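# Stand the toppled bottle upright in an empty carton cell

## Task

Pick up the single bottle lying on its side on the steel table and set it cap-up into an unoccupied cell of the carton, touching nothing else. It must stay there on its own once the gripper has opened and the arm has withdrawn; a bottle that stays put only because the robot still holds it does not count.

## Robot and tools

Robot: two 6-joint arms, left_arm and right_arm, each with a parallel gripper and a wrist camera (cam_left_wrist, cam_right_wrist, both 616x616 fisheye). Images come in that order with every execute_actions result unless "pictures": false is passed.

Frame: one shared world frame. Origin on the table top midway between the arms, +z up, +x out over the table, left_arm on the +y side. The names left and right refer to arms, not to image sides. The state line prints each gripper's end_effector_position (metres) and end_effector_quat_wxyz in this frame; the printed position can be off from the real one, more so when the arm is stretched far. end_effector_position is the point between the finger pads, roughly 1 cm short of the fingertips. Fingers point along the gripper's +z and close along its y axis.

execute_actions takes "actions", a list holding at most one item:
- Empty list: just report the current state, no command.
- Motion: {"rows": [[...]], "steps": n}, n from 1 to 15 (default 15), each step 1/30 s. Every row is one list of 14 numbers covering both arms, even if only one moves: left_arm's waist, shoulder, elbow, wrist pitch, wrist yaw, wrist roll, opening, then the same seven for right_arm. Joint values are absolute target angles in radians, in the same form as the Joint positions line, not offsets. One row is used per step; if rows run out, the final row repeats. Up to 15 rows.
- Wait: {"steps": n} with n up to 300 and no rows; no new command, returns when that many steps have elapsed since the previous result (your thinking time counts).

Joint ranges per arm (rad): waist -2.618 to 3.054, shoulder 0.000 to 3.142, elbow 0.000 to 3.142, wrist pitch -1.571 to 1.571, wrist yaw -1.571 to 1.571, wrist roll -2.094 to 2.094. The true end may sit up to 0.036 off the listed one. A call is rejected, sending nothing, if any target exceeds a range end by more than 0.036 and is also further out than that joint's last reported angle. Targets past the real end get clipped to it, and the result may note "joint sent to its limit" (possibly about an earlier, still-running action); lack of that note does not prove more travel exists.

Opening: -1 closed to +1 fully open (0.094 m pad gap when open). grip_measured reports the actual finger opening on that same scale; Joint positions gives it in metres as the last number of each arm's block. Between the extremes, fingers go to where grip_measured equals the command. Each gripper's reading has a fixed bias of up to about 1 mm. To hold something, command about 0.03 below the grip_measured seen when the fingers touch it for a firm hold (less margin for a lighter one). Pad force tops out near 50 to 62 N; thin parts under about 2 mm are held less firmly. At first contact force can spike.

Speed: each step, a joint's target is held within a lead of its measured angle: 0.202 rad waist, 0.258 shoulder, 0.238 elbow, 0.573 wrist pitch, 0.522 wrist yaw and roll. If the targets would move the gripper over 70 mm from its measured spot in one step, the whole arm's targets are pulled back proportionally. Large moves therefore need several calls or patience.

Between calls the arms keep heading to the last row sent, including while you think; they give up once everything has nearly stopped (a stalled push counts as stopped) or a step is HELD. Only a new action then resumes travel. Fingers already moving keep moving.

Result lines: "joint command not followed" means a clearance check altered or blocked some joint targets; the rest of the row still ran. HELD marks steps where all or part of your row was not sent. Joint positions and Joint velocities list each arm's joints (rad, rad/s) then pad gap (m, m/s). MOTOR HOT appears from 75 °C; at 90 °C that arm halts for 10 s, and at 100 °C the arm drops what it holds and sags; these show as OVER-TEMPERATURE FAULT. Holding loads heats motors, so avoid long static holds.

zoom_image: {"camera": name, "region": [x0, y0, x1, y1]} in pixels of that camera's latest image, (0,0) top-left, region no larger than 504x504. Gives a closer look.

Calibration (OpenCV fisheye, T_world_to_cam maps world to camera), as given for the starting pose:
cam_left_wrist K=[[179.396,0,303.842],[0,179.755,307.657],[0,0,1]] D=[-0.005,0,0,0] pos_world=[0.0707426,0.571051,0.204461].
cam_right_wrist K=[[179.097,0,304.444],[0,179.455,312.128],[0,0,1]] D=[-0.005,0,0,0] pos_world=[0.249879,-0.291367,0.2736].
Camera poses follow the arm joints; expect errors of about 0.5 degrees and 2.5 mm in pose and small lens errors. Results list cameras whose numbers changed.

finished_scene: {"scene": number of the current scene}. Call only after the bottle stands cap-up in an empty cell, released, with the gripper moved away. Replying without any tool call also ends things.

Order: look, locate the lying bottle and an empty carton cell, open, approach, close, lift, turn it cap up, lower into the cell, open, retreat, then finish.

Avoid: dropping or sliding objects, knocking anything off the table (fails the task), slamming or pushing hard, arms colliding or pressing on each other (can end the scene). Brief external tugs on held items or pushes on loose objects may occur; recheck after them. Smooth, economical motion is preferred.

Each tool is called after "Emit:" as name(argument=value, ...) on one line, values as JSON.

## Session

Emit:
execute_actions(actions=[])

Scene clock: 0.00 s of 5440.00 s.
left_arm: end_effector_position=(+0.1519, +0.5420, +0.1252) grip_measured=+1.000 end_effector_quat_wxyz=(-0.378, +0.792, -0.466, +0.117) | right_arm: end_effector_position=(+0.2255, -0.2795, +0.1554) grip_measured=+1.000 end_effector_quat_wxyz=(+0.216, +0.071, +0.974, +0.001)
Joint positions: left_arm=[ 0.75   0.938  0.557 -0.382  0.108 -1.237  0.094] | right_arm=[ 0.082  0.793  0.852 -1.21   0.123  0.344  0.094]
Joint velocities: left_arm=[ 0.012 -0.002 -0.007  0.022 -0.022 -0.051  0.   ] | right_arm=[-0.002  0.002 -0.002  0.037 -0.007 -0.037  0.   ]
Motor temperatures (°C, as the motors report them): left_arm=[26 23 23 25 23 22] | right_arm=[25 24 25 26 24 23]

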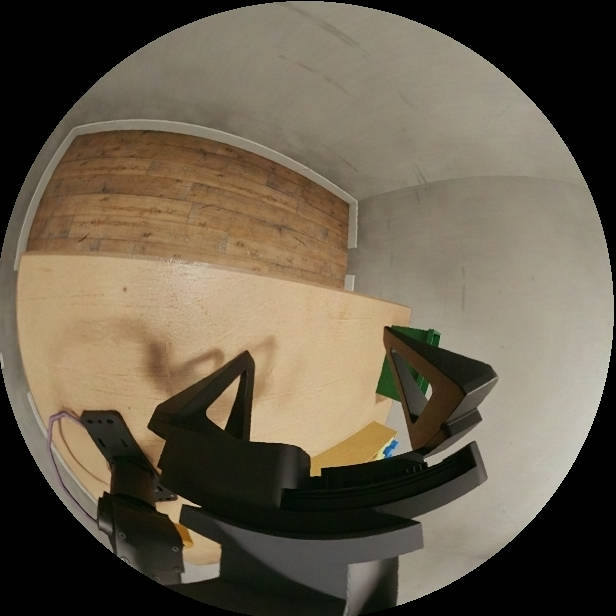

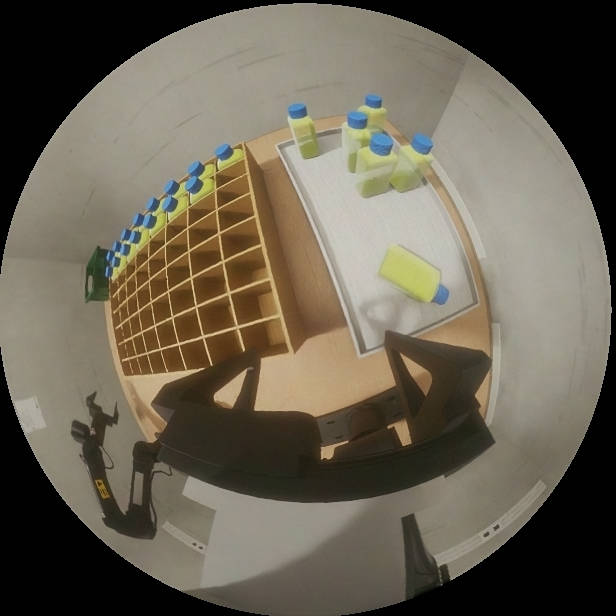

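Emit:
execute_actions(actions=[{"rows":[[0.75,0.938,0.557,-0.382,0.108,-1.237,1,-0.14,0.9,1.0,-1.21,0,0,1]]}], pictures=false)

Emit:
execute_actions(actions=[{"steps":10}])

Emit:
execute_actions(actions=[{"rows":[[0.75,0.938,0.557,-0.382,0.108,-1.237,1,-0.14,0.9,1.0,-0.7,0,0,1]]}], pictures=false)

Emit:
execute_actions(actions=[{"rows":[[0.75,0.938,0.557,-0.382,0.108,-1.237,1,-0.14,1.3,1.3,-1.5,0,0,1]]}], pictures=false)

Emit:
execute_actions(actions=[{"steps":15}])

Emit:
execute_actions(actions=[{"rows":[[0.75,0.938,0.557,-0.382,0.108,-1.237,1,-0.6,1.3,1.3,-1.5,0,0,1]]}], pictures=false)

Emit:
execute_actions(actions=[{"steps":15}])

Scene clock: 14.37 s of 5440.00 s.
left_arm: end_effector_position=(+0.1519, +0.5420, +0.1252) grip_measured=+1.000 end_effector_quat_wxyz=(-0.378, +0.792, -0.466, +0.117) | right_arm: end_effector_position=(+0.2517, -0.2972, +0.1827) grip_measured=+1.000 end_effector_quat_wxyz=(+0.227, +0.005, +0.974, -0.002)
Joint positions: left_arm=[ 0.75   0.938  0.557 -0.382  0.108 -1.237  0.094] | right_arm=[-0.131  0.892  0.981 -1.201  0.011  0.019  0.094]
Joint velocities: left_arm=[-0.027 -0.002  0.007 -0.022 -0.051 -0.007  0.   ] | right_arm=[ 0.007 -0.027 -0.007 -0.037 -0.022 -0.037  0.   ]
Motor temperatures (°C, as the motors report them): left_arm=[26 23 24 26 23 22] | right_arm=[25 24 27 27 24 23]
Steps of this call (steps 1 to 90: nothing new was sent; then 10.87 s passed at rest; steps 91 to 105: all 15 steps of this action). Readings (joint positions):
91: left_arm=[0.750 0.938 0.557 -0.382 0.108 -1.237] | right_arm=[0.047 0.808 0.871 -1.226 0.094 0.290]
92: left_arm=[0.750 0.938 0.557 -0.382 0.108 -1.237] | right_arm=[-0.023 0.839 0.908 -1.238 0.072 0.232]
94: left_arm=[0.750 0.938 0.557 -0.382 0.108 -1.237] | right_arm=[-0.111 0.882 0.963 -1.216 0.055 0.152]
98: left_arm=[0.750 0.938 0.557 -0.382 0.108 -1.237] | right_arm=[-0.131 0.892 0.981 -1.200 0.028 0.066]
105: the state above

Scene clock: 14.70 s of 5440.00 s.
left_arm: end_effector_position=(+0.1519, +0.5420, +0.1252) grip_measured=+1.000 end_effector_quat_wxyz=(-0.378, +0.792, -0.466, +0.117) | right_arm: end_effector_position=(+0.2517, -0.2966, +0.1827) grip_measured=+1.000 end_effector_quat_wxyz=(+0.227, -0.000, +0.974, -0.001)
Joint positions: left_arm=[ 0.75   0.938  0.557 -0.382  0.108 -1.237  0.094] | right_arm=[-0.131  0.892  0.981 -1.201  0.007  0.008  0.094]
Joint velocities: left_arm=[-0.022 -0.002 -0.012  0.081 -0.037  0.051  0.   ] | right_arm=[-0.002 -0.007 -0.007  0.007 -0.037  0.051  0.   ]
Motor temperatures (°C, as the motors report them): left_arm=[26 23 24 26 23 22] | right_arm=[25 24 27 27 24 23]
Steps of this call (steps 1 to 10: the robot went on to your last target). Readings (joint positions):
1: left_arm=[0.750 0.938 0.557 -0.382 0.108 -1.237] | right_arm=[-0.131 0.892 0.981 -1.201 0.010 0.017]
2: left_arm=[0.750 0.938 0.557 -0.382 0.108 -1.237] | right_arm=[-0.131 0.892 0.981 -1.201 0.009 0.015]
4: left_arm=[0.750 0.938 0.557 -0.382 0.108 -1.237] | right_arm=[-0.131 0.892 0.981 -1.201 0.008 0.012]
8: left_arm=[0.750 0.938 0.557 -0.382 0.108 -1.237] | right_arm=[-0.131 0.892 0.981 -1.201 0.007 0.009]
10: the state above
camera_calibration (this result's frames):
cam_right_wrist: T_world_to_cam=[[-0.129299, -0.985679, -0.108251, -0.228293], [-0.991084, 0.132001, -0.0181443, 0.317473], [0.0321737, 0.10494, -0.993958, 0.322575], [0, 0, 0, 1]] pos_world=[0.274746, -0.300781, 0.301673]

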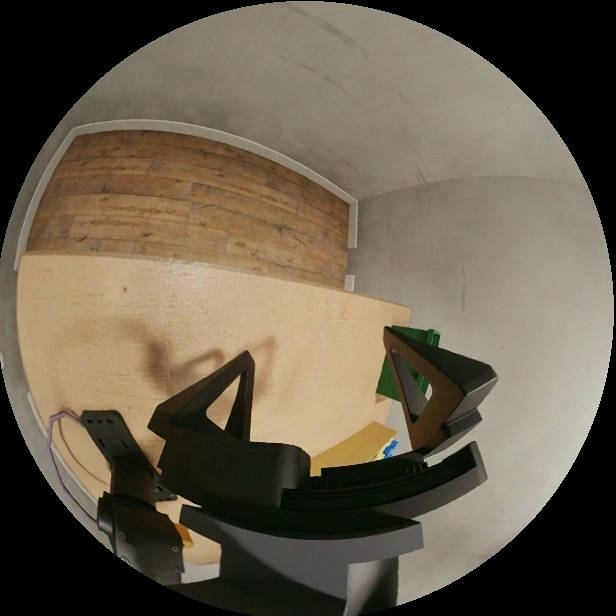

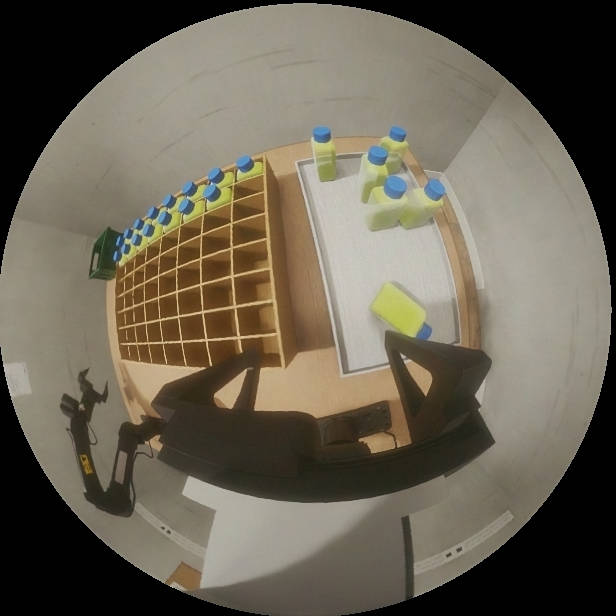

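Scene clock: 15.20 s of 5440.00 s.
left_arm: end_effector_position=(+0.1519, +0.5420, +0.1252) grip_measured=+1.000 end_effector_quat_wxyz=(-0.378, +0.792, -0.466, +0.117) | right_arm: end_effector_position=(+0.3421, -0.2955, +0.2569) grip_measured=+1.000 end_effector_quat_wxyz=(+0.450, -0.000, +0.893, +0.001)
Joint positions: left_arm=[ 0.75   0.938  0.557 -0.382  0.108 -1.237  0.094] | right_arm=[-0.131  0.894  0.979 -0.723  0.007  0.007  0.094]
Joint velocities: left_arm=[-0.012 -0.022 -0.012 -0.051 -0.037 -0.007  0.   ] | right_arm=[-0.012 -0.007  0.007  0.095 -0.037 -0.022  0.   ]
Motor temperatures (°C, as the motors report them): left_arm=[26 23 24 26 23 22] | right_arm=[25 24 27 27 24 23]
Steps of this call (steps 1 to 15: all 15 steps of this action). Readings (joint positions):
1: left_arm=[0.750 0.938 0.557 -0.382 0.108 -1.237] | right_arm=[-0.131 0.892 0.979 -1.167 0.007 0.008]
2: left_arm=[0.750 0.938 0.557 -0.382 0.108 -1.237] | right_arm=[-0.131 0.893 0.979 -1.102 0.007 0.008]
4: left_arm=[0.750 0.938 0.557 -0.382 0.108 -1.237] | right_arm=[-0.131 0.894 0.979 -0.959 0.007 0.008]
8: left_arm=[0.750 0.938 0.557 -0.382 0.108 -1.237] | right_arm=[-0.131 0.894 0.979 -0.797 0.007 0.007]
15: the state above

Scene clock: 15.70 s of 5440.00 s.
left_arm: end_effector_position=(+0.1519, +0.5420, +0.1252) grip_measured=+1.000 end_effector_quat_wxyz=(-0.378, +0.792, -0.466, +0.117) | right_arm: end_effector_position=(+0.2682, -0.2963, +0.1776) grip_measured=+1.000 end_effector_quat_wxyz=(+0.036, -0.002, +0.999, -0.003)
Joint positions: left_arm=[ 0.75   0.938  0.557 -0.382  0.108 -1.237  0.094] | right_arm=[-0.131  1.32   1.283 -1.462  0.007  0.007  0.094]
Joint velocities: left_arm=[-0.012 -0.002 -0.002 -0.051 -0.022  0.007  0.   ] | right_arm=[-0.022 -0.007 -0.007 -0.227 -0.051  0.037  0.   ]
Motor temperatures (°C, as the motors report them): left_arm=[26 23 24 26 23 22] | right_arm=[25 24 27 27 24 23]
Steps of this call (steps 1 to 15: all 15 steps of this action). Readings (joint positions):
1: left_arm=[0.750 0.938 0.557 -0.382 0.108 -1.237] | right_arm=[-0.131 0.931 1.028 -0.816 0.007 0.007]
2: left_arm=[0.750 0.938 0.557 -0.382 0.108 -1.237] | right_arm=[-0.131 1.005 1.116 -0.945 0.007 0.007]
4: left_arm=[0.750 0.938 0.557 -0.382 0.108 -1.237] | right_arm=[-0.131 1.167 1.254 -1.117 0.007 0.007]
8: left_arm=[0.750 0.938 0.557 -0.382 0.108 -1.237] | right_arm=[-0.131 1.321 1.284 -1.313 0.007 0.007]
15: the state above

Scene clock: 16.20 s of 5440.00 s.
left_arm: end_effector_position=(+0.1519, +0.5420, +0.1252) grip_measured=+1.000 end_effector_quat_wxyz=(-0.378, +0.792, -0.466, +0.117) | right_arm: end_effector_position=(+0.2611, -0.2964, +0.1772) grip_measured=+1.000 end_effector_quat_wxyz=(+0.022, -0.002, +1.000, -0.003)
Joint positions: left_arm=[ 0.75   0.938  0.557 -0.382  0.108 -1.237  0.094] | right_arm=[-0.131  1.32   1.283 -1.49   0.007  0.007  0.094]
Joint velocities: left_arm=[ 0.002 -0.017  0.012 -0.095 -0.066  0.066  0.   ] | right_arm=[ 0.002 -0.002  0.002  0.037 -0.007  0.037  0.   ]
Motor temperatures (°C, as the motors report them): left_arm=[26 23 24 26 23 22] | right_arm=[25 24 27 27 24 23]
Steps of this call (steps 1 to 15: the robot went on to your last target). Readings (joint positions):
1: left_arm=[0.750 0.938 0.557 -0.382 0.108 -1.237] | right_arm=[-0.131 1.320 1.283 -1.469 0.007 0.007]
2: left_arm=[0.750 0.938 0.557 -0.382 0.108 -1.237] | right_arm=[-0.131 1.320 1.283 -1.474 0.007 0.007]
4: left_arm=[0.750 0.938 0.557 -0.382 0.108 -1.237] | right_arm=[-0.131 1.320 1.283 -1.481 0.007 0.007]
8: left_arm=[0.750 0.938 0.557 -0.382 0.108 -1.237] | right_arm=[-0.131 1.320 1.283 -1.487 0.007 0.007]
15: the state above
camera_calibration (this result's frames):
cam_right_wrist: T_world_to_cam=[[-0.159519, -0.986254, -0.0430925, -0.231336], [-0.914874, 0.131293, 0.381795, 0.235632], [-0.370889, 0.100328, -0.923242, 0.408169], [0, 0, 0, 1]] pos_world=[0.330056, -0.300044, 0.276907]

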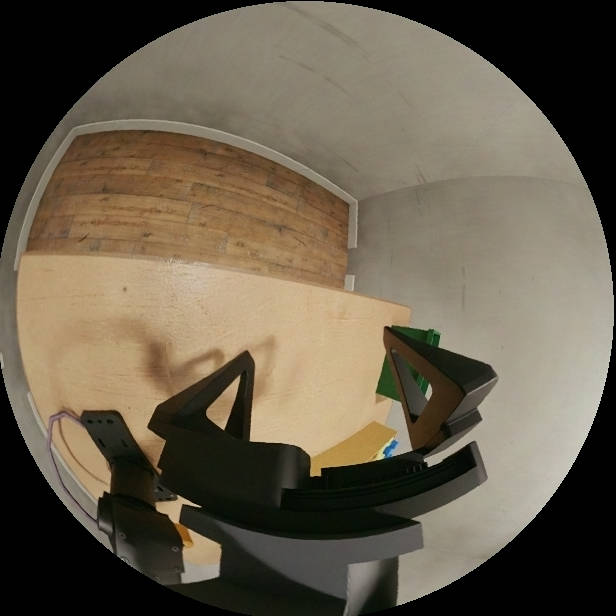

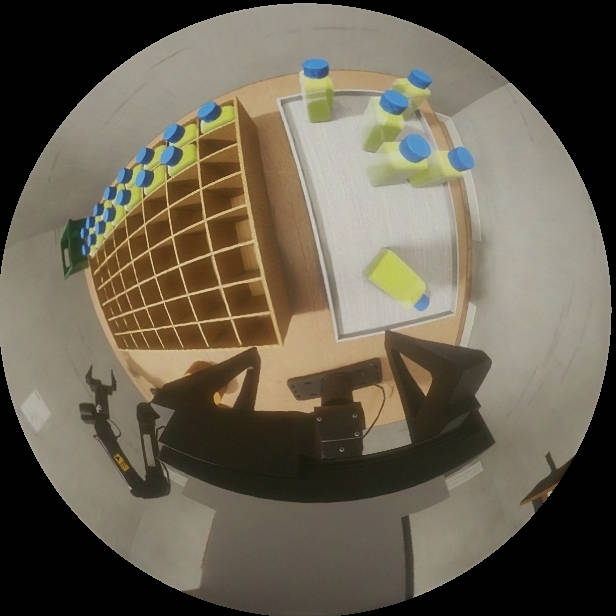

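Scene clock: 16.70 s of 5440.00 s.
left_arm: end_effector_position=(+0.1519, +0.5420, +0.1252) grip_measured=+1.000 end_effector_quat_wxyz=(-0.378, +0.792, -0.466, +0.117) | right_arm: end_effector_position=(+0.2388, -0.3930, +0.1772) grip_measured=+1.000 end_effector_quat_wxyz=(+0.021, +0.230, +0.973, -0.008)
Joint positions: left_arm=[ 0.75   0.938  0.557 -0.382  0.108 -1.237  0.094] | right_arm=[-0.603  1.32   1.283 -1.49   0.006  0.004  0.094]
Joint velocities: left_arm=[ 0.007  0.002  0.007  0.022 -0.051 -0.007  0.   ] | right_arm=[-0.007 -0.002 -0.007 -0.037  0.051  0.081  0.   ]
Motor temperatures (°C, as the motors report them): left_arm=[26 23 25 27 23 22] | right_arm=[25 24 27 27 24 23]
Steps of this call (steps 1 to 15: all 15 steps of this action). Readings (joint positions):
1: left_arm=[0.750 0.938 0.557 -0.382 0.108 -1.237] | right_arm=[-0.158 1.320 1.283 -1.491 -0.006 0.004]
2: left_arm=[0.750 0.938 0.557 -0.382 0.108 -1.237] | right_arm=[-0.219 1.320 1.283 -1.490 -0.011 0.004]
4: left_arm=[0.750 0.938 0.557 -0.382 0.108 -1.237] | right_arm=[-0.366 1.320 1.283 -1.490 -0.009 0.004]
8: left_arm=[0.750 0.938 0.557 -0.382 0.108 -1.237] | right_arm=[-0.591 1.320 1.283 -1.489 0.005 0.004]
15: the state above

Scene clock: 17.20 s of 5440.00 s.
left_arm: end_effector_position=(+0.1519, +0.5420, +0.1252) grip_measured=+1.000 end_effector_quat_wxyz=(-0.378, +0.792, -0.466, +0.117) | right_arm: end_effector_position=(+0.2387, -0.3930, +0.1772) grip_measured=+1.000 end_effector_quat_wxyz=(+0.021, +0.230, +0.973, -0.008)
Joint positions: left_arm=[ 0.75   0.938  0.557 -0.382  0.108 -1.237  0.094] | right_arm=[-0.603  1.32   1.283 -1.491  0.006  0.004  0.094]
Joint velocities: left_arm=[-0.022  0.007  0.002  0.007 -0.037 -0.037  0.   ] | right_arm=[ 0.007  0.007 -0.007  0.051 -0.081 -0.051  0.   ]
Motor temperatures (°C, as the motors report them): left_arm=[26 23 25 27 23 22] | right_arm=[25 24 27 27 24 23]
Steps of this call (steps 1 to 15: the robot went on to your last target). Readings (joint positions):
1: left_arm=[0.750 0.938 0.557 -0.382 0.108 -1.237] | right_arm=[-0.603 1.320 1.283 -1.490 0.006 0.004]
2: left_arm=[0.750 0.938 0.557 -0.382 0.108 -1.237] | right_arm=[-0.603 1.320 1.283 -1.491 0.006 0.004]
4: left_arm=[0.750 0.938 0.557 -0.382 0.108 -1.237] | right_arm=[-0.603 1.320 1.283 -1.491 0.006 0.004]
8: left_arm=[0.750 0.938 0.557 -0.382 0.108 -1.237] | right_arm=[-0.603 1.320 1.283 -1.491 0.006 0.004]
15: the state above
All arms were judged still, so your last target was given up. Only a new action makes them travel on or press farther. Fingers that are still opening or closing keep moving.
camera_calibration (this result's frames):
cam_right_wrist: T_world_to_cam=[[-0.588228, -0.807516, -0.0436434, -0.157451], [-0.756615, 0.53049, 0.382249, 0.34691], [-0.28552, 0.257871, -0.923028, 0.451069], [0, 0, 0, 1]] pos_world=[0.298649, -0.427494, 0.276871]

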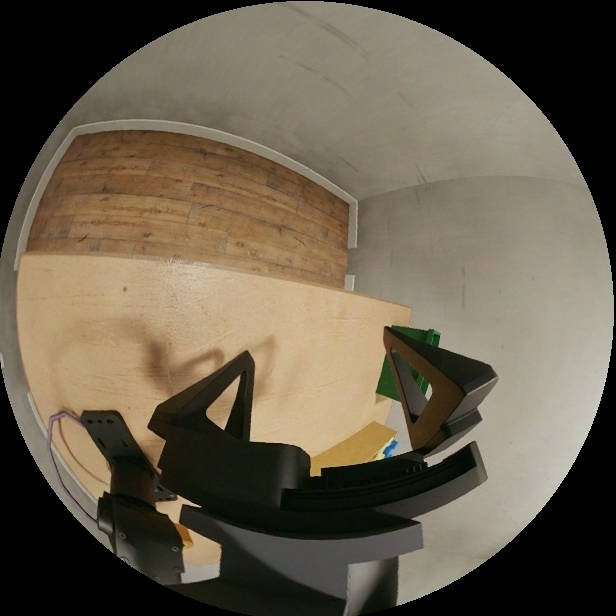

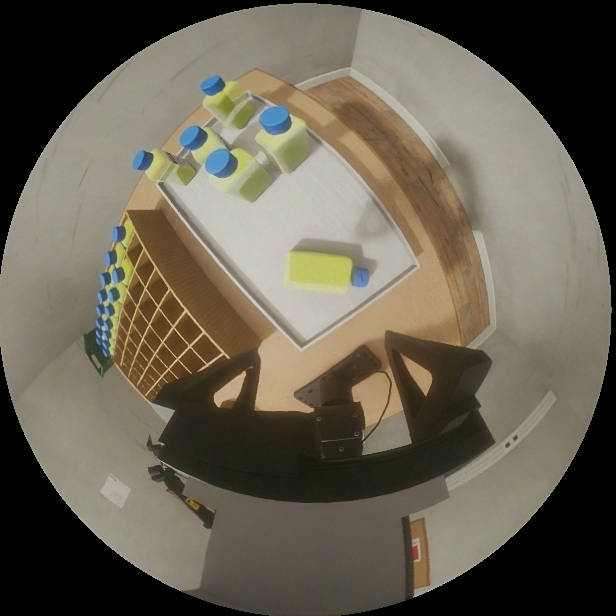

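Emit:
zoom_image(camera="cam_right_wrist", region=[240,200,440,360])

Region (240, 200, 440, 360) of cam_right_wrist's 616x616 image, scaled by 2.520, with more detail than that image has; it fills the top 403 rows of this view, and the rest is white.

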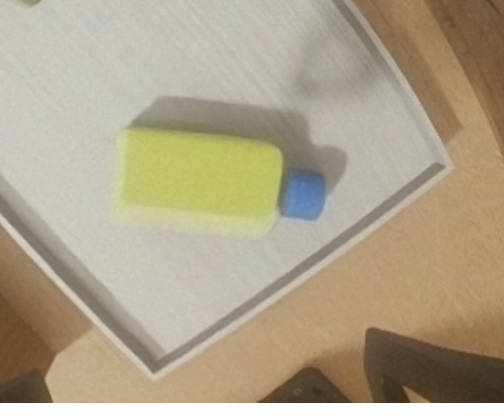

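Emit:
execute_actions(actions=[{"rows":[[0.75,0.938,0.557,-0.382,0.108,-1.237,1,-0.65,1.32,1.29,-1.48,-0.2,0.4,1],[0.75,0.938,0.557,-0.382,0.108,-1.237,1,-0.7,1.34,1.28,-1.47,-0.3,0.6,1],[0.75,0.938,0.557,-0.382,0.108,-1.237,1,-0.75,1.37,1.27,-1.46,-0.4,0.8,1],[0.75,0.938,0.557,-0.382,0.108,-1.237,1,-0.8,1.39,1.26,-1.45,-0.5,1.0,1],[0.75,0.938,0.557,-0.382,0.108,-1.237,1,-0.85,1.42,1.25,-1.44,-0.6,1.29,1],[0.75,0.938,0.557,-0.382,0.108,-1.237,1,-0.9,1.44,1.24,-1.43,-0.6,1.29,1],[0.75,0.938,0.557,-0.382,0.108,-1.237,1,-0.95,1.46,1.23,-1.42,-0.6,1.29,1],[0.75,0.938,0.557,-0.382,0.108,-1.237,1,-1.0,1.49,1.22,-1.4,-0.6,1.29,1],[0.75,0.938,0.557,-0.382,0.108,-1.237,1,-1.05,1.51,1.2,-1.39,-0.6,1.29,1],[0.75,0.938,0.557,-0.382,0.108,-1.237,1,-1.084,1.53,1.19,-1.371,-0.605,1.295,1]]}], pictures=false)

Emit:
execute_actions(actions=[{"steps":20}])

Scene clock: 52.77 s of 5440.00 s.
left_arm: end_effector_position=(+0.1519, +0.5420, +0.1252) grip_measured=+1.000 end_effector_quat_wxyz=(-0.378, +0.792, -0.466, +0.117) | right_arm: end_effector_position=(+0.2576, -0.4269, +0.1349) grip_measured=+1.000 end_effector_quat_wxyz=(-0.111, +0.848, +0.447, +0.260)
Joint positions: left_arm=[ 0.75   0.938  0.557 -0.382  0.108 -1.237  0.094] | right_arm=[-1.089  1.543  1.188 -1.383 -0.552  1.177  0.094]
Joint velocities: left_arm=[ 0.007 -0.007 -0.012  0.007 -0.066  0.081  0.   ] | right_arm=[ 0.012 -0.022  0.012  0.051 -0.286  0.725  0.   ]
Motor temperatures (°C, as the motors report them): left_arm=[26 23 26 28 23 22] | right_arm=[25 25 28 26 24 23]
Steps of this call (steps 1 to 90: nothing new was sent; then 32.07 s passed at rest; steps 91 to 105: all 15 steps of this action). Readings (joint positions):
91: left_arm=[0.750 0.938 0.557 -0.382 0.108 -1.237] | right_arm=[-0.610 1.320 1.283 -1.491 -0.024 0.064]
92: left_arm=[0.750 0.938 0.557 -0.382 0.108 -1.237] | right_arm=[-0.628 1.321 1.283 -1.490 -0.077 0.158]
94: left_arm=[0.750 0.938 0.557 -0.382 0.108 -1.237] | right_arm=[-0.705 1.337 1.283 -1.487 -0.208 0.357]
98: left_arm=[0.750 0.938 0.557 -0.382 0.108 -1.237] | right_arm=[-0.905 1.430 1.255 -1.451 -0.439 0.755]
105: the state above

Scene clock: 53.43 s of 5440.00 s.
left_arm: end_effector_position=(+0.1519, +0.5420, +0.1252) grip_measured=+1.000 end_effector_quat_wxyz=(-0.378, +0.792, -0.466, +0.117) | right_arm: end_effector_position=(+0.2639, -0.4249, +0.1386) grip_measured=+1.000 end_effector_quat_wxyz=(-0.125, +0.867, +0.397, +0.274)
Joint positions: left_arm=[ 0.75   0.938  0.557 -0.382  0.108 -1.237  0.094] | right_arm=[-1.089  1.543  1.188 -1.377 -0.593  1.287  0.094]
Joint velocities: left_arm=[-0.002  0.002  0.012  0.022 -0.022  0.022  0.   ] | right_arm=[-0.012  0.002 -0.007 -0.022 -0.037  0.037  0.   ]
Motor temperatures (°C, as the motors report them): left_arm=[26 23 26 28 23 22] | right_arm=[25 26 28 26 24 23]
Steps of this call (steps 1 to 20: the robot went on to your last target). Readings (joint positions):
1: left_arm=[0.750 0.938 0.557 -0.382 0.108 -1.237] | right_arm=[-1.089 1.543 1.188 -1.382 -0.562 1.200]
2: left_arm=[0.750 0.938 0.557 -0.382 0.108 -1.237] | right_arm=[-1.089 1.543 1.188 -1.381 -0.568 1.217]
4: left_arm=[0.750 0.938 0.557 -0.382 0.108 -1.237] | right_arm=[-1.089 1.543 1.188 -1.379 -0.578 1.243]
8: left_arm=[0.750 0.938 0.557 -0.382 0.108 -1.237] | right_arm=[-1.089 1.543 1.188 -1.378 -0.587 1.270]
20: the state above
camera_calibration (this result's frames):
cam_right_wrist: T_world_to_cam=[[-0.641173, 0.765122, 0.0590361, 0.497802], [0.420319, 0.285779, 0.861198, -0.0833013], [0.64205, 0.576991, -0.504829, 0.263727], [0, 0, 0, 1]] pos_world=[0.184864, -0.509242, 0.175488]

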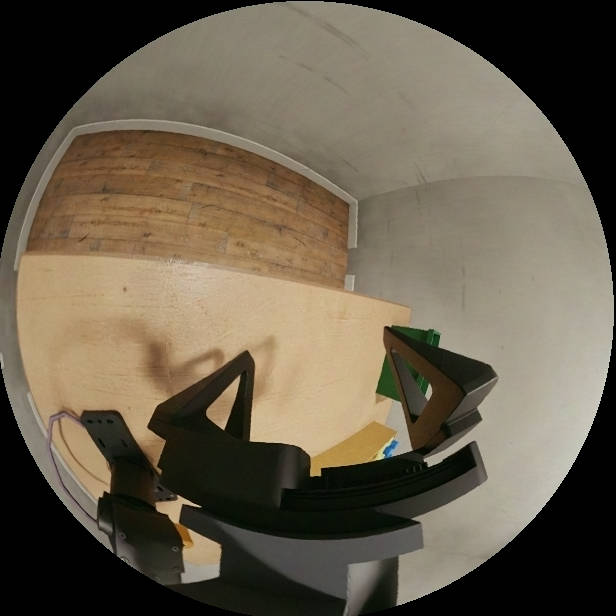

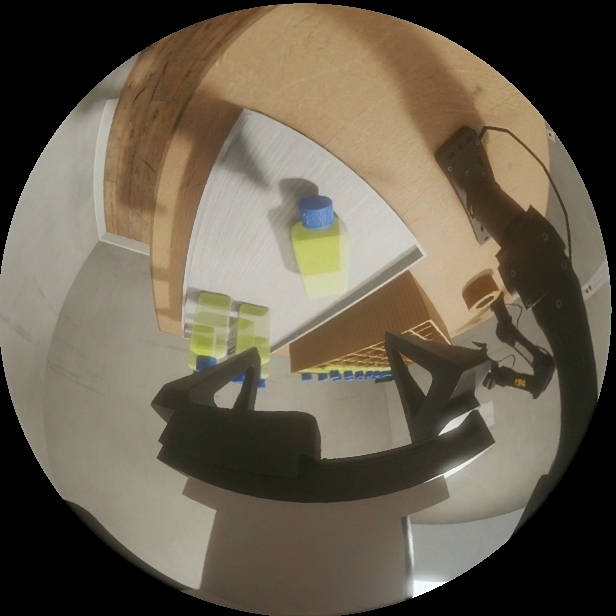

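Emit:
execute_actions(actions=[{"rows":[[0.75,0.938,0.557,-0.382,0.108,-1.237,1,-1.084,1.52,1.16,-1.35,-0.605,1.295,1],[0.75,0.938,0.557,-0.382,0.108,-1.237,1,-1.084,1.51,1.13,-1.31,-0.605,1.295,1],[0.75,0.938,0.557,-0.382,0.108,-1.237,1,-1.084,1.51,1.11,-1.28,-0.605,1.295,1],[0.75,0.938,0.557,-0.382,0.108,-1.237,1,-1.084,1.51,1.09,-1.25,-0.605,1.295,1],[0.75,0.938,0.557,-0.382,0.108,-1.237,1,-1.084,1.515,1.07,-1.22,-0.605,1.295,1],[0.75,0.938,0.557,-0.382,0.108,-1.237,1,-1.084,1.52,1.05,-1.19,-0.605,1.295,1],[0.75,0.938,0.557,-0.382,0.108,-1.237,1,-1.084,1.525,1.03,-1.16,-0.605,1.295,1],[0.75,0.938,0.557,-0.382,0.108,-1.237,1,-1.084,1.53,1.01,-1.14,-0.605,1.295,1],[0.75,0.938,0.557,-0.382,0.108,-1.237,1,-1.084,1.54,0.99,-1.11,-0.605,1.295,1],[0.75,0.938,0.557,-0.382,0.108,-1.237,1,-1.084,1.55,0.97,-1.09,-0.605,1.295,1],[0.75,0.938,0.557,-0.382,0.108,-1.237,1,-1.084,1.56,0.95,-1.07,-0.605,1.295,1],[0.75,0.938,0.557,-0.382,0.108,-1.237,1,-1.084,1.57,0.93,-1.05,-0.605,1.295,1],[0.75,0.938,0.557,-0.382,0.108,-1.237,1,-1.084,1.58,0.91,-1.04,-0.605,1.295,1],[0.75,0.938,0.557,-0.382,0.108,-1.237,1,-1.084,1.587,0.895,-1.035,-0.605,1.295,1]]}], pictures=false)

Emit:
execute_actions(actions=[{"steps":12}])

Scene clock: 64.87 s of 5440.00 s.
left_arm: end_effector_position=(+0.1519, +0.5420, +0.1252) grip_measured=+1.000 end_effector_quat_wxyz=(-0.378, +0.792, -0.466, +0.117) | right_arm: end_effector_position=(+0.2558, -0.4127, +0.0679) grip_measured=+1.000 end_effector_quat_wxyz=(-0.131, +0.867, +0.394, +0.275)
Joint positions: left_arm=[ 0.75   0.938  0.557 -0.382  0.108 -1.237  0.094] | right_arm=[-1.089  1.57   0.921 -1.094 -0.597  1.288  0.094]
Joint velocities: left_arm=[ 0.002  0.007 -0.002  0.007  0.022 -0.022  0.   ] | right_arm=[-0.017  0.295 -0.437  0.359  0.051  0.037  0.   ]
Motor temperatures (°C, as the motors report them): left_arm=[26 23 26 29 23 22] | right_arm=[25 26 27 26 24 23]
Steps of this call (steps 1 to 15: the robot went on to your last target; steps 16 to 90: nothing new was sent; then 7.93 s passed at rest; steps 91 to 105: all 15 steps of this action). Readings (joint positions):
91: left_arm=[0.750 0.938 0.557 -0.382 0.108 -1.237] | right_arm=[-1.089 1.543 1.186 -1.373 -0.594 1.288]
92: left_arm=[0.750 0.938 0.557 -0.382 0.108 -1.237] | right_arm=[-1.089 1.539 1.176 -1.361 -0.595 1.288]
94: left_arm=[0.750 0.938 0.557 -0.382 0.108 -1.237] | right_arm=[-1.089 1.531 1.139 -1.327 -0.596 1.288]
98: left_arm=[0.750 0.938 0.557 -0.382 0.108 -1.237] | right_arm=[-1.089 1.529 1.052 -1.242 -0.597 1.288]
105: the state above

Scene clock: 65.27 s of 5440.00 s.
left_arm: end_effector_position=(+0.1519, +0.5420, +0.1252) grip_measured=+1.000 end_effector_quat_wxyz=(-0.378, +0.792, -0.466, +0.117) | right_arm: end_effector_position=(+0.2572, -0.4148, +0.0585) grip_measured=+1.000 end_effector_quat_wxyz=(-0.126, +0.867, +0.396, +0.276)
Joint positions: left_arm=[ 0.75   0.938  0.557 -0.382  0.108 -1.237  0.094] | right_arm=[-1.089  1.586  0.897 -1.044 -0.597  1.288  0.094]
Joint velocities: left_arm=[ 0.022 -0.012  0.007 -0.139  0.051 -0.022  0.   ] | right_arm=[-0.007 -0.007  0.002  0.081 -0.022 -0.037  0.   ]
Motor temperatures (°C, as the motors report them): left_arm=[26 23 26 29 23 22] | right_arm=[25 26 27 26 24 23]
Steps of this call (steps 1 to 12: the robot went on to your last target). Readings (joint positions):
1: left_arm=[0.750 0.938 0.557 -0.382 0.108 -1.237] | right_arm=[-1.089 1.578 0.908 -1.085 -0.597 1.288]
2: left_arm=[0.750 0.938 0.557 -0.382 0.108 -1.237] | right_arm=[-1.089 1.584 0.901 -1.078 -0.597 1.288]
4: left_arm=[0.750 0.938 0.557 -0.382 0.108 -1.237] | right_arm=[-1.089 1.586 0.897 -1.068 -0.597 1.288]
8: left_arm=[0.750 0.938 0.557 -0.382 0.108 -1.237] | right_arm=[-1.089 1.586 0.897 -1.050 -0.597 1.288]
12: the state above
camera_calibration (this result's frames):
cam_right_wrist: T_world_to_cam=[[-0.639854, 0.766091, 0.0607676, 0.490491], [0.41936, 0.281805, 0.862973, -0.0159368], [0.643991, 0.57766, -0.501582, 0.221259], [0, 0, 0, 1]] pos_world=[0.178037, -0.499082, 0.0949266]

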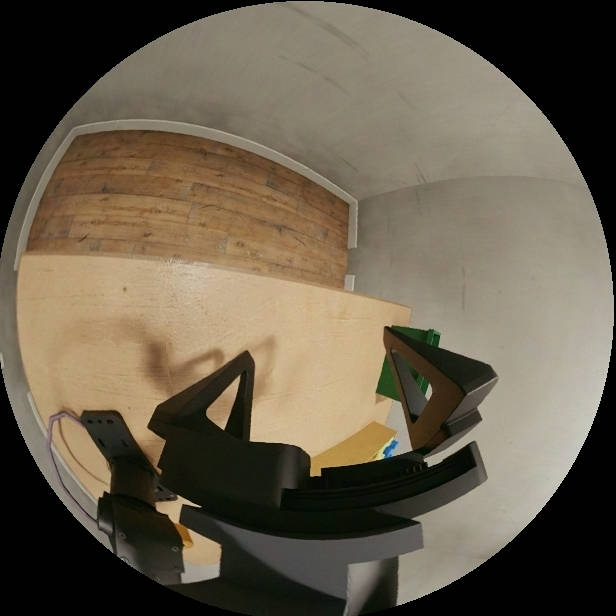

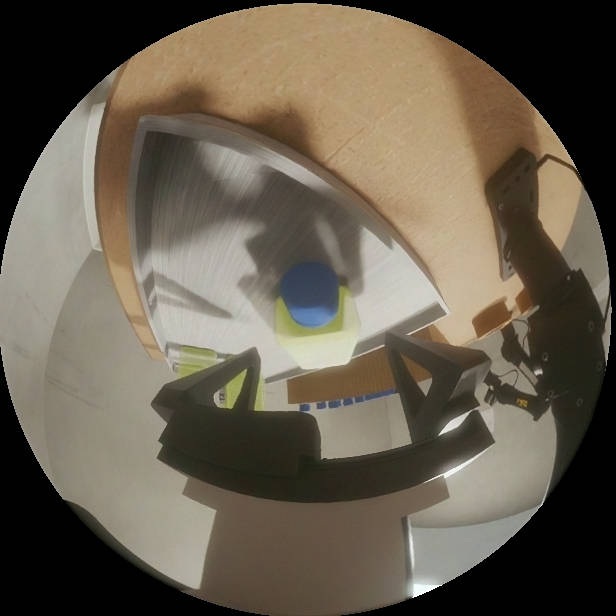

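Emit:
execute_actions(actions=[{"rows":[[0.75,0.938,0.557,-0.382,0.108,-1.237,1,-1.084,1.601,0.875,-1.0,-0.605,1.295,0.4]],"steps":8}], pictures=false)

Emit:
execute_actions(actions=[{"rows":[[0.75,0.938,0.557,-0.382,0.108,-1.237,1,-1.084,1.601,0.875,-1.0,-0.605,1.295,-0.1]]}])

Scene clock: 69.27 s of 5440.00 s.
left_arm: end_effector_position=(+0.1519, +0.5420, +0.1252) grip_measured=+1.000 end_effector_quat_wxyz=(-0.378, +0.792, -0.466, +0.117) | right_arm: end_effector_position=(+0.2590, -0.4173, +0.0552) grip_measured=+0.403 end_effector_quat_wxyz=(-0.116, +0.866, +0.399, +0.278)
Joint positions: left_arm=[ 0.75   0.938  0.557 -0.382  0.108 -1.237  0.094] | right_arm=[-1.089  1.586  0.886 -1.012 -0.597  1.288  0.066]
Joint velocities: left_arm=[-0.002 -0.002  0.007 -0.066 -0.051  0.037  0.   ] | right_arm=[ 0.007 -0.017  0.002  0.051 -0.022  0.037 -0.001]
Motor temperatures (°C, as the motors report them): left_arm=[26 23 26 29 23 22] | right_arm=[25 26 27 26 24 23]
Steps of this call (steps 1 to 30: the robot went on to your last target; steps 31 to 90: nothing new was sent; then 0.73 s passed at rest; steps 91 to 98: all 8 steps of this action). Readings (joint positions):
91: left_arm=[0.750 0.938 0.557 -0.382 0.108 -1.237] | right_arm=[-1.089 1.586 0.896 -1.036 -0.597 1.288]
92: left_arm=[0.750 0.938 0.557 -0.382 0.108 -1.237] | right_arm=[-1.089 1.586 0.893 -1.029 -0.597 1.288]
94: left_arm=[0.750 0.938 0.557 -0.382 0.108 -1.237] | right_arm=[-1.089 1.586 0.888 -1.020 -0.597 1.288]
98: the state above

Scene clock: 69.77 s of 5440.00 s.
left_arm: end_effector_position=(+0.1519, +0.5420, +0.1252) grip_measured=+1.000 end_effector_quat_wxyz=(-0.378, +0.792, -0.466, +0.117) | right_arm: end_effector_position=(+0.2593, -0.4175, +0.0551) grip_measured=+0.002 end_effector_quat_wxyz=(-0.116, +0.866, +0.398, +0.278)
Joint positions: left_arm=[ 0.75   0.938  0.557 -0.382  0.108 -1.237  0.094] | right_arm=[-1.089  1.586  0.885 -1.009 -0.598  1.29   0.047]
Joint velocities: left_arm=[-0.007 -0.007  0.007  0.022  0.022 -0.007  0.   ] | right_arm=[ 0.027 -0.002 -0.012 -0.007 -0.037  0.022  0.001]
Motor temperatures (°C, as the motors report them): left_arm=[26 23 26 29 23 22] | right_arm=[25 26 27 26 24 23]
Steps of this call (steps 1 to 15: all 15 steps of this action). Readings (joint positions):
1: left_arm=[0.750 0.938 0.557 -0.382 0.108 -1.237] | right_arm=[-1.089 1.586 0.886 -1.011 -0.597 1.288]
2: left_arm=[0.750 0.938 0.557 -0.382 0.108 -1.237] | right_arm=[-1.089 1.586 0.885 -1.011 -0.598 1.289]
4: left_arm=[0.750 0.938 0.557 -0.382 0.108 -1.237] | right_arm=[-1.089 1.586 0.885 -1.009 -0.598 1.290]
8: left_arm=[0.750 0.938 0.557 -0.382 0.108 -1.237] | right_arm=[-1.089 1.586 0.885 -1.009 -0.598 1.290]
15: the state above
camera_calibration (this result's frames):
cam_right_wrist: T_world_to_cam=[[-0.639701, 0.767617, 0.0393243, 0.495893], [0.408405, 0.296115, 0.863436, -0.00431034], [0.651144, 0.568401, -0.502923, 0.21412], [0, 0, 0, 1]] pos_world=[0.179561, -0.501085, 0.0919068]

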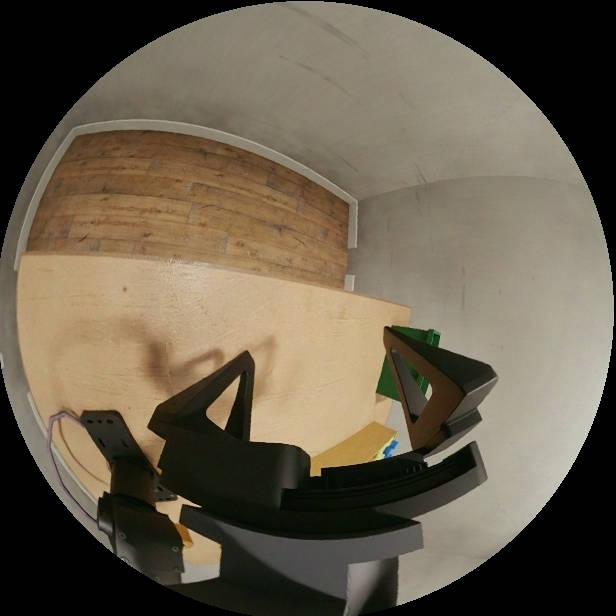

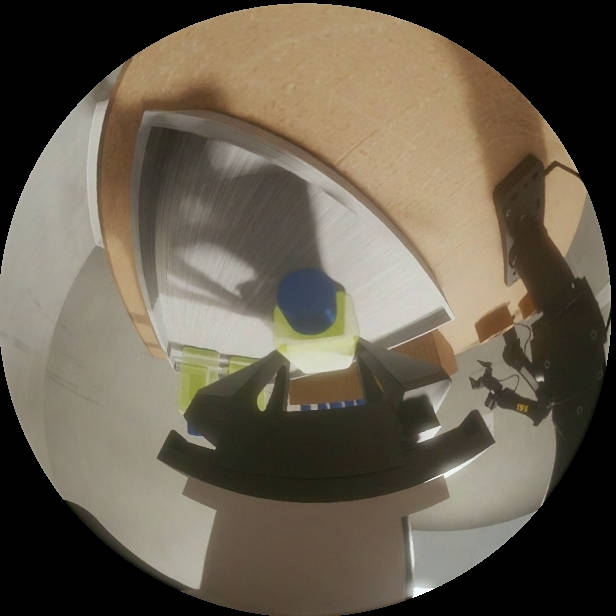

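Emit:
execute_actions(actions=[{"rows":[[0.75,0.938,0.557,-0.382,0.108,-1.237,1,-1.084,1.59,0.885,-1.0,-0.605,1.295,0.3]],"steps":5}], pictures=false)

Emit:
execute_actions(actions=[{"rows":[[0.75,0.938,0.557,-0.382,0.108,-1.237,1,-1.084,1.624,0.855,-0.965,-0.605,1.295,0.3]],"steps":10}])

Emit:
execute_actions(actions=[{"rows":[[0.75,0.938,0.557,-0.382,0.108,-1.237,1,-1.084,1.61,0.86,-0.965,-0.605,1.295,-0.05]],"steps":10}])

Scene clock: 73.47 s of 5440.00 s.
left_arm: end_effector_position=(+0.1519, +0.5420, +0.1252) grip_measured=+1.000 end_effector_quat_wxyz=(-0.378, +0.792, -0.466, +0.117) | right_arm: end_effector_position=(+0.2597, -0.4179, +0.0550) grip_measured=+0.297 end_effector_quat_wxyz=(-0.114, +0.866, +0.399, +0.278)
Joint positions: left_arm=[ 0.75   0.938  0.557 -0.382  0.108 -1.237  0.094] | right_arm=[-1.089  1.586  0.885 -1.007 -0.598  1.29   0.061]
Joint velocities: left_arm=[ 0.007 -0.002  0.012  0.037  0.007  0.007  0.   ] | right_arm=[-0.002  0.002 -0.002 -0.081 -0.022  0.051  0.   ]
Motor temperatures (°C, as the motors report them): left_arm=[26 23 26 29 23 22] | right_arm=[25 26 27 26 24 23]
Steps of this call (steps 1 to 15: the robot went on to your last target; steps 16 to 90: nothing new was sent; then 0.53 s passed at rest; steps 91 to 95: all 5 steps of this action). Readings (joint positions):
91: left_arm=[0.750 0.938 0.557 -0.382 0.108 -1.237] | right_arm=[-1.089 1.586 0.885 -1.009 -0.598 1.290]
92: left_arm=[0.750 0.938 0.557 -0.382 0.108 -1.237] | right_arm=[-1.089 1.586 0.885 -1.008 -0.598 1.290]
94: left_arm=[0.750 0.938 0.557 -0.382 0.108 -1.237] | right_arm=[-1.089 1.586 0.885 -1.007 -0.598 1.290]
95: the state above

Scene clock: 73.80 s of 5440.00 s.
left_arm: end_effector_position=(+0.1519, +0.5420, +0.1252) grip_measured=+1.000 end_effector_quat_wxyz=(-0.378, +0.792, -0.466, +0.117) | right_arm: end_effector_position=(+0.2582, -0.4157, +0.0436) grip_measured=+0.297 end_effector_quat_wxyz=(-0.125, +0.867, +0.395, +0.277)
Joint positions: left_arm=[ 0.75   0.938  0.557 -0.382  0.108 -1.237  0.094] | right_arm=[-1.089  1.617  0.863 -0.975 -0.599  1.29   0.061]
Joint velocities: left_arm=[ 0.007  0.002  0.002  0.037  0.007 -0.051  0.   ] | right_arm=[-0.002  0.007 -0.017  0.081 -0.066  0.022 -0.001]
Motor temperatures (°C, as the motors report them): left_arm=[26 23 26 29 23 22] | right_arm=[25 26 27 26 24 23]
Steps of this call (steps 1 to 10: all 10 steps of this action). Readings (joint positions):
1: left_arm=[0.750 0.938 0.557 -0.382 0.108 -1.237] | right_arm=[-1.089 1.589 0.883 -1.003 -0.599 1.290]
2: left_arm=[0.750 0.938 0.557 -0.382 0.108 -1.237] | right_arm=[-1.089 1.594 0.880 -0.995 -0.599 1.290]
4: left_arm=[0.750 0.938 0.557 -0.382 0.108 -1.237] | right_arm=[-1.089 1.608 0.871 -0.984 -0.599 1.290]
8: left_arm=[0.750 0.938 0.557 -0.382 0.108 -1.237] | right_arm=[-1.089 1.617 0.863 -0.978 -0.599 1.290]
10: the state above
camera_calibration (this result's frames):
cam_right_wrist: T_world_to_cam=[[-0.638852, 0.767103, 0.058491, 0.492943], [0.417759, 0.282061, 0.863666, -0.00274259], [0.646023, 0.57619, -0.500659, 0.212546], [0, 0, 0, 1]] pos_world=[0.178754, -0.499831, 0.0799492]

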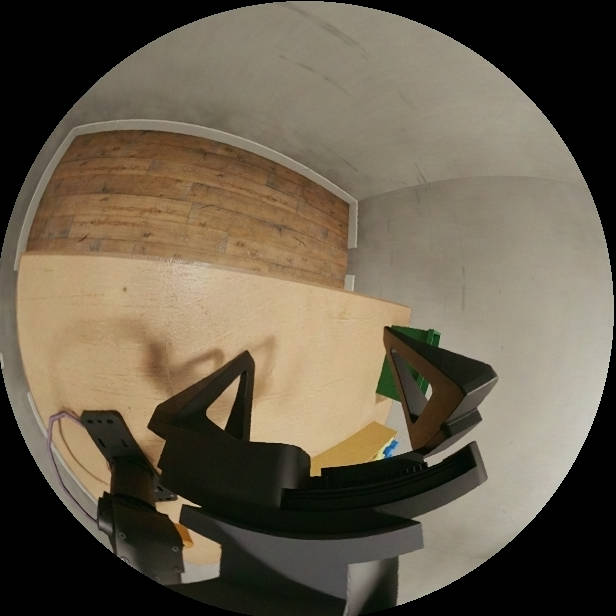

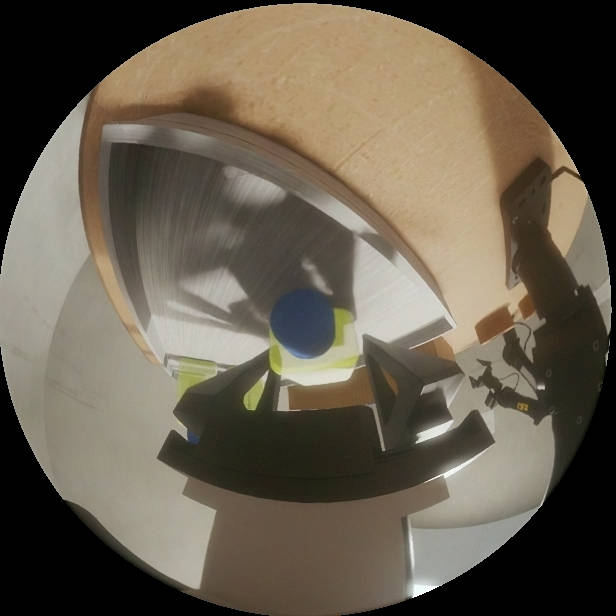

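Scene clock: 74.13 s of 5440.00 s.
left_arm: end_effector_position=(+0.1519, +0.5420, +0.1252) grip_measured=+1.000 end_effector_quat_wxyz=(-0.378, +0.792, -0.466, +0.117) | right_arm: end_effector_position=(+0.2586, -0.4163, +0.0435) grip_measured=+0.026 end_effector_quat_wxyz=(-0.123, +0.867, +0.396, +0.277)
Joint positions: left_arm=[ 0.75   0.938  0.557 -0.382  0.108 -1.237  0.094] | right_arm=[-1.089  1.617  0.863 -0.972 -0.599  1.29   0.048]
Joint velocities: left_arm=[-0.012 -0.002  0.002 -0.022  0.022  0.022  0.   ] | right_arm=[ 0.007 -0.007  0.002 -0.066  0.007  0.022  0.   ]
Motor temperatures (°C, as the motors report them): left_arm=[26 23 26 29 23 22] | right_arm=[25 26 27 26 24 23]
Steps of this call (steps 1 to 10: all 10 steps of this action). Readings (joint positions):
1: left_arm=[0.750 0.938 0.557 -0.382 0.108 -1.237] | right_arm=[-1.089 1.617 0.863 -0.974 -0.599 1.290]
2: left_arm=[0.750 0.938 0.557 -0.382 0.108 -1.237] | right_arm=[-1.089 1.617 0.863 -0.972 -0.599 1.290]
4: left_arm=[0.750 0.938 0.557 -0.382 0.108 -1.237] | right_arm=[-1.089 1.617 0.863 -0.972 -0.599 1.290]
8: left_arm=[0.750 0.938 0.557 -0.382 0.108 -1.237] | right_arm=[-1.089 1.617 0.863 -0.972 -0.599 1.290]
10: the state above
camera_calibration (this result's frames):
cam_right_wrist: T_world_to_cam=[[-0.638718, 0.767452, 0.0552893, 0.493934], [0.416258, 0.284212, 0.863685, -0.00136961], [0.647123, 0.574666, -0.50099, 0.211649], [0, 0, 0, 1]] pos_world=[0.179091, -0.500309, 0.0799079]

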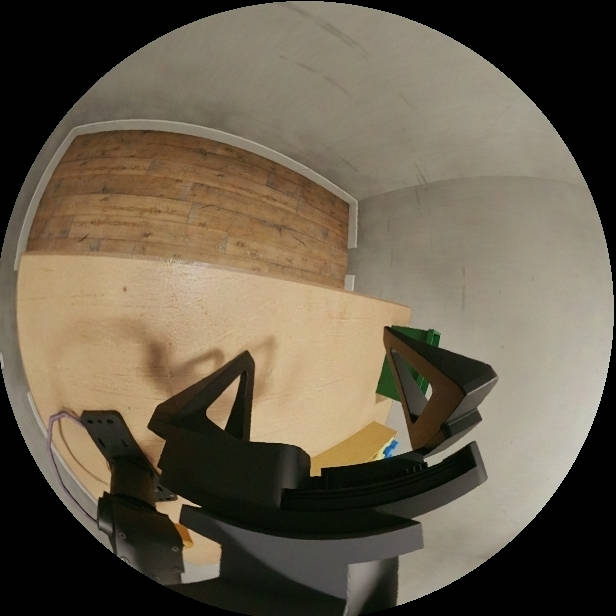

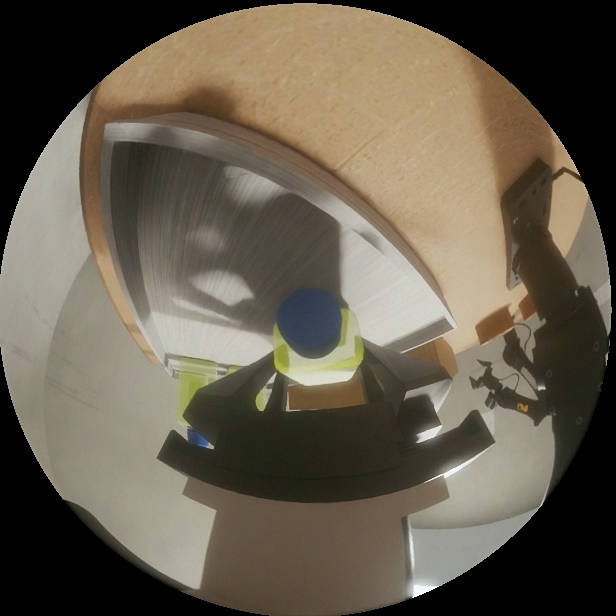

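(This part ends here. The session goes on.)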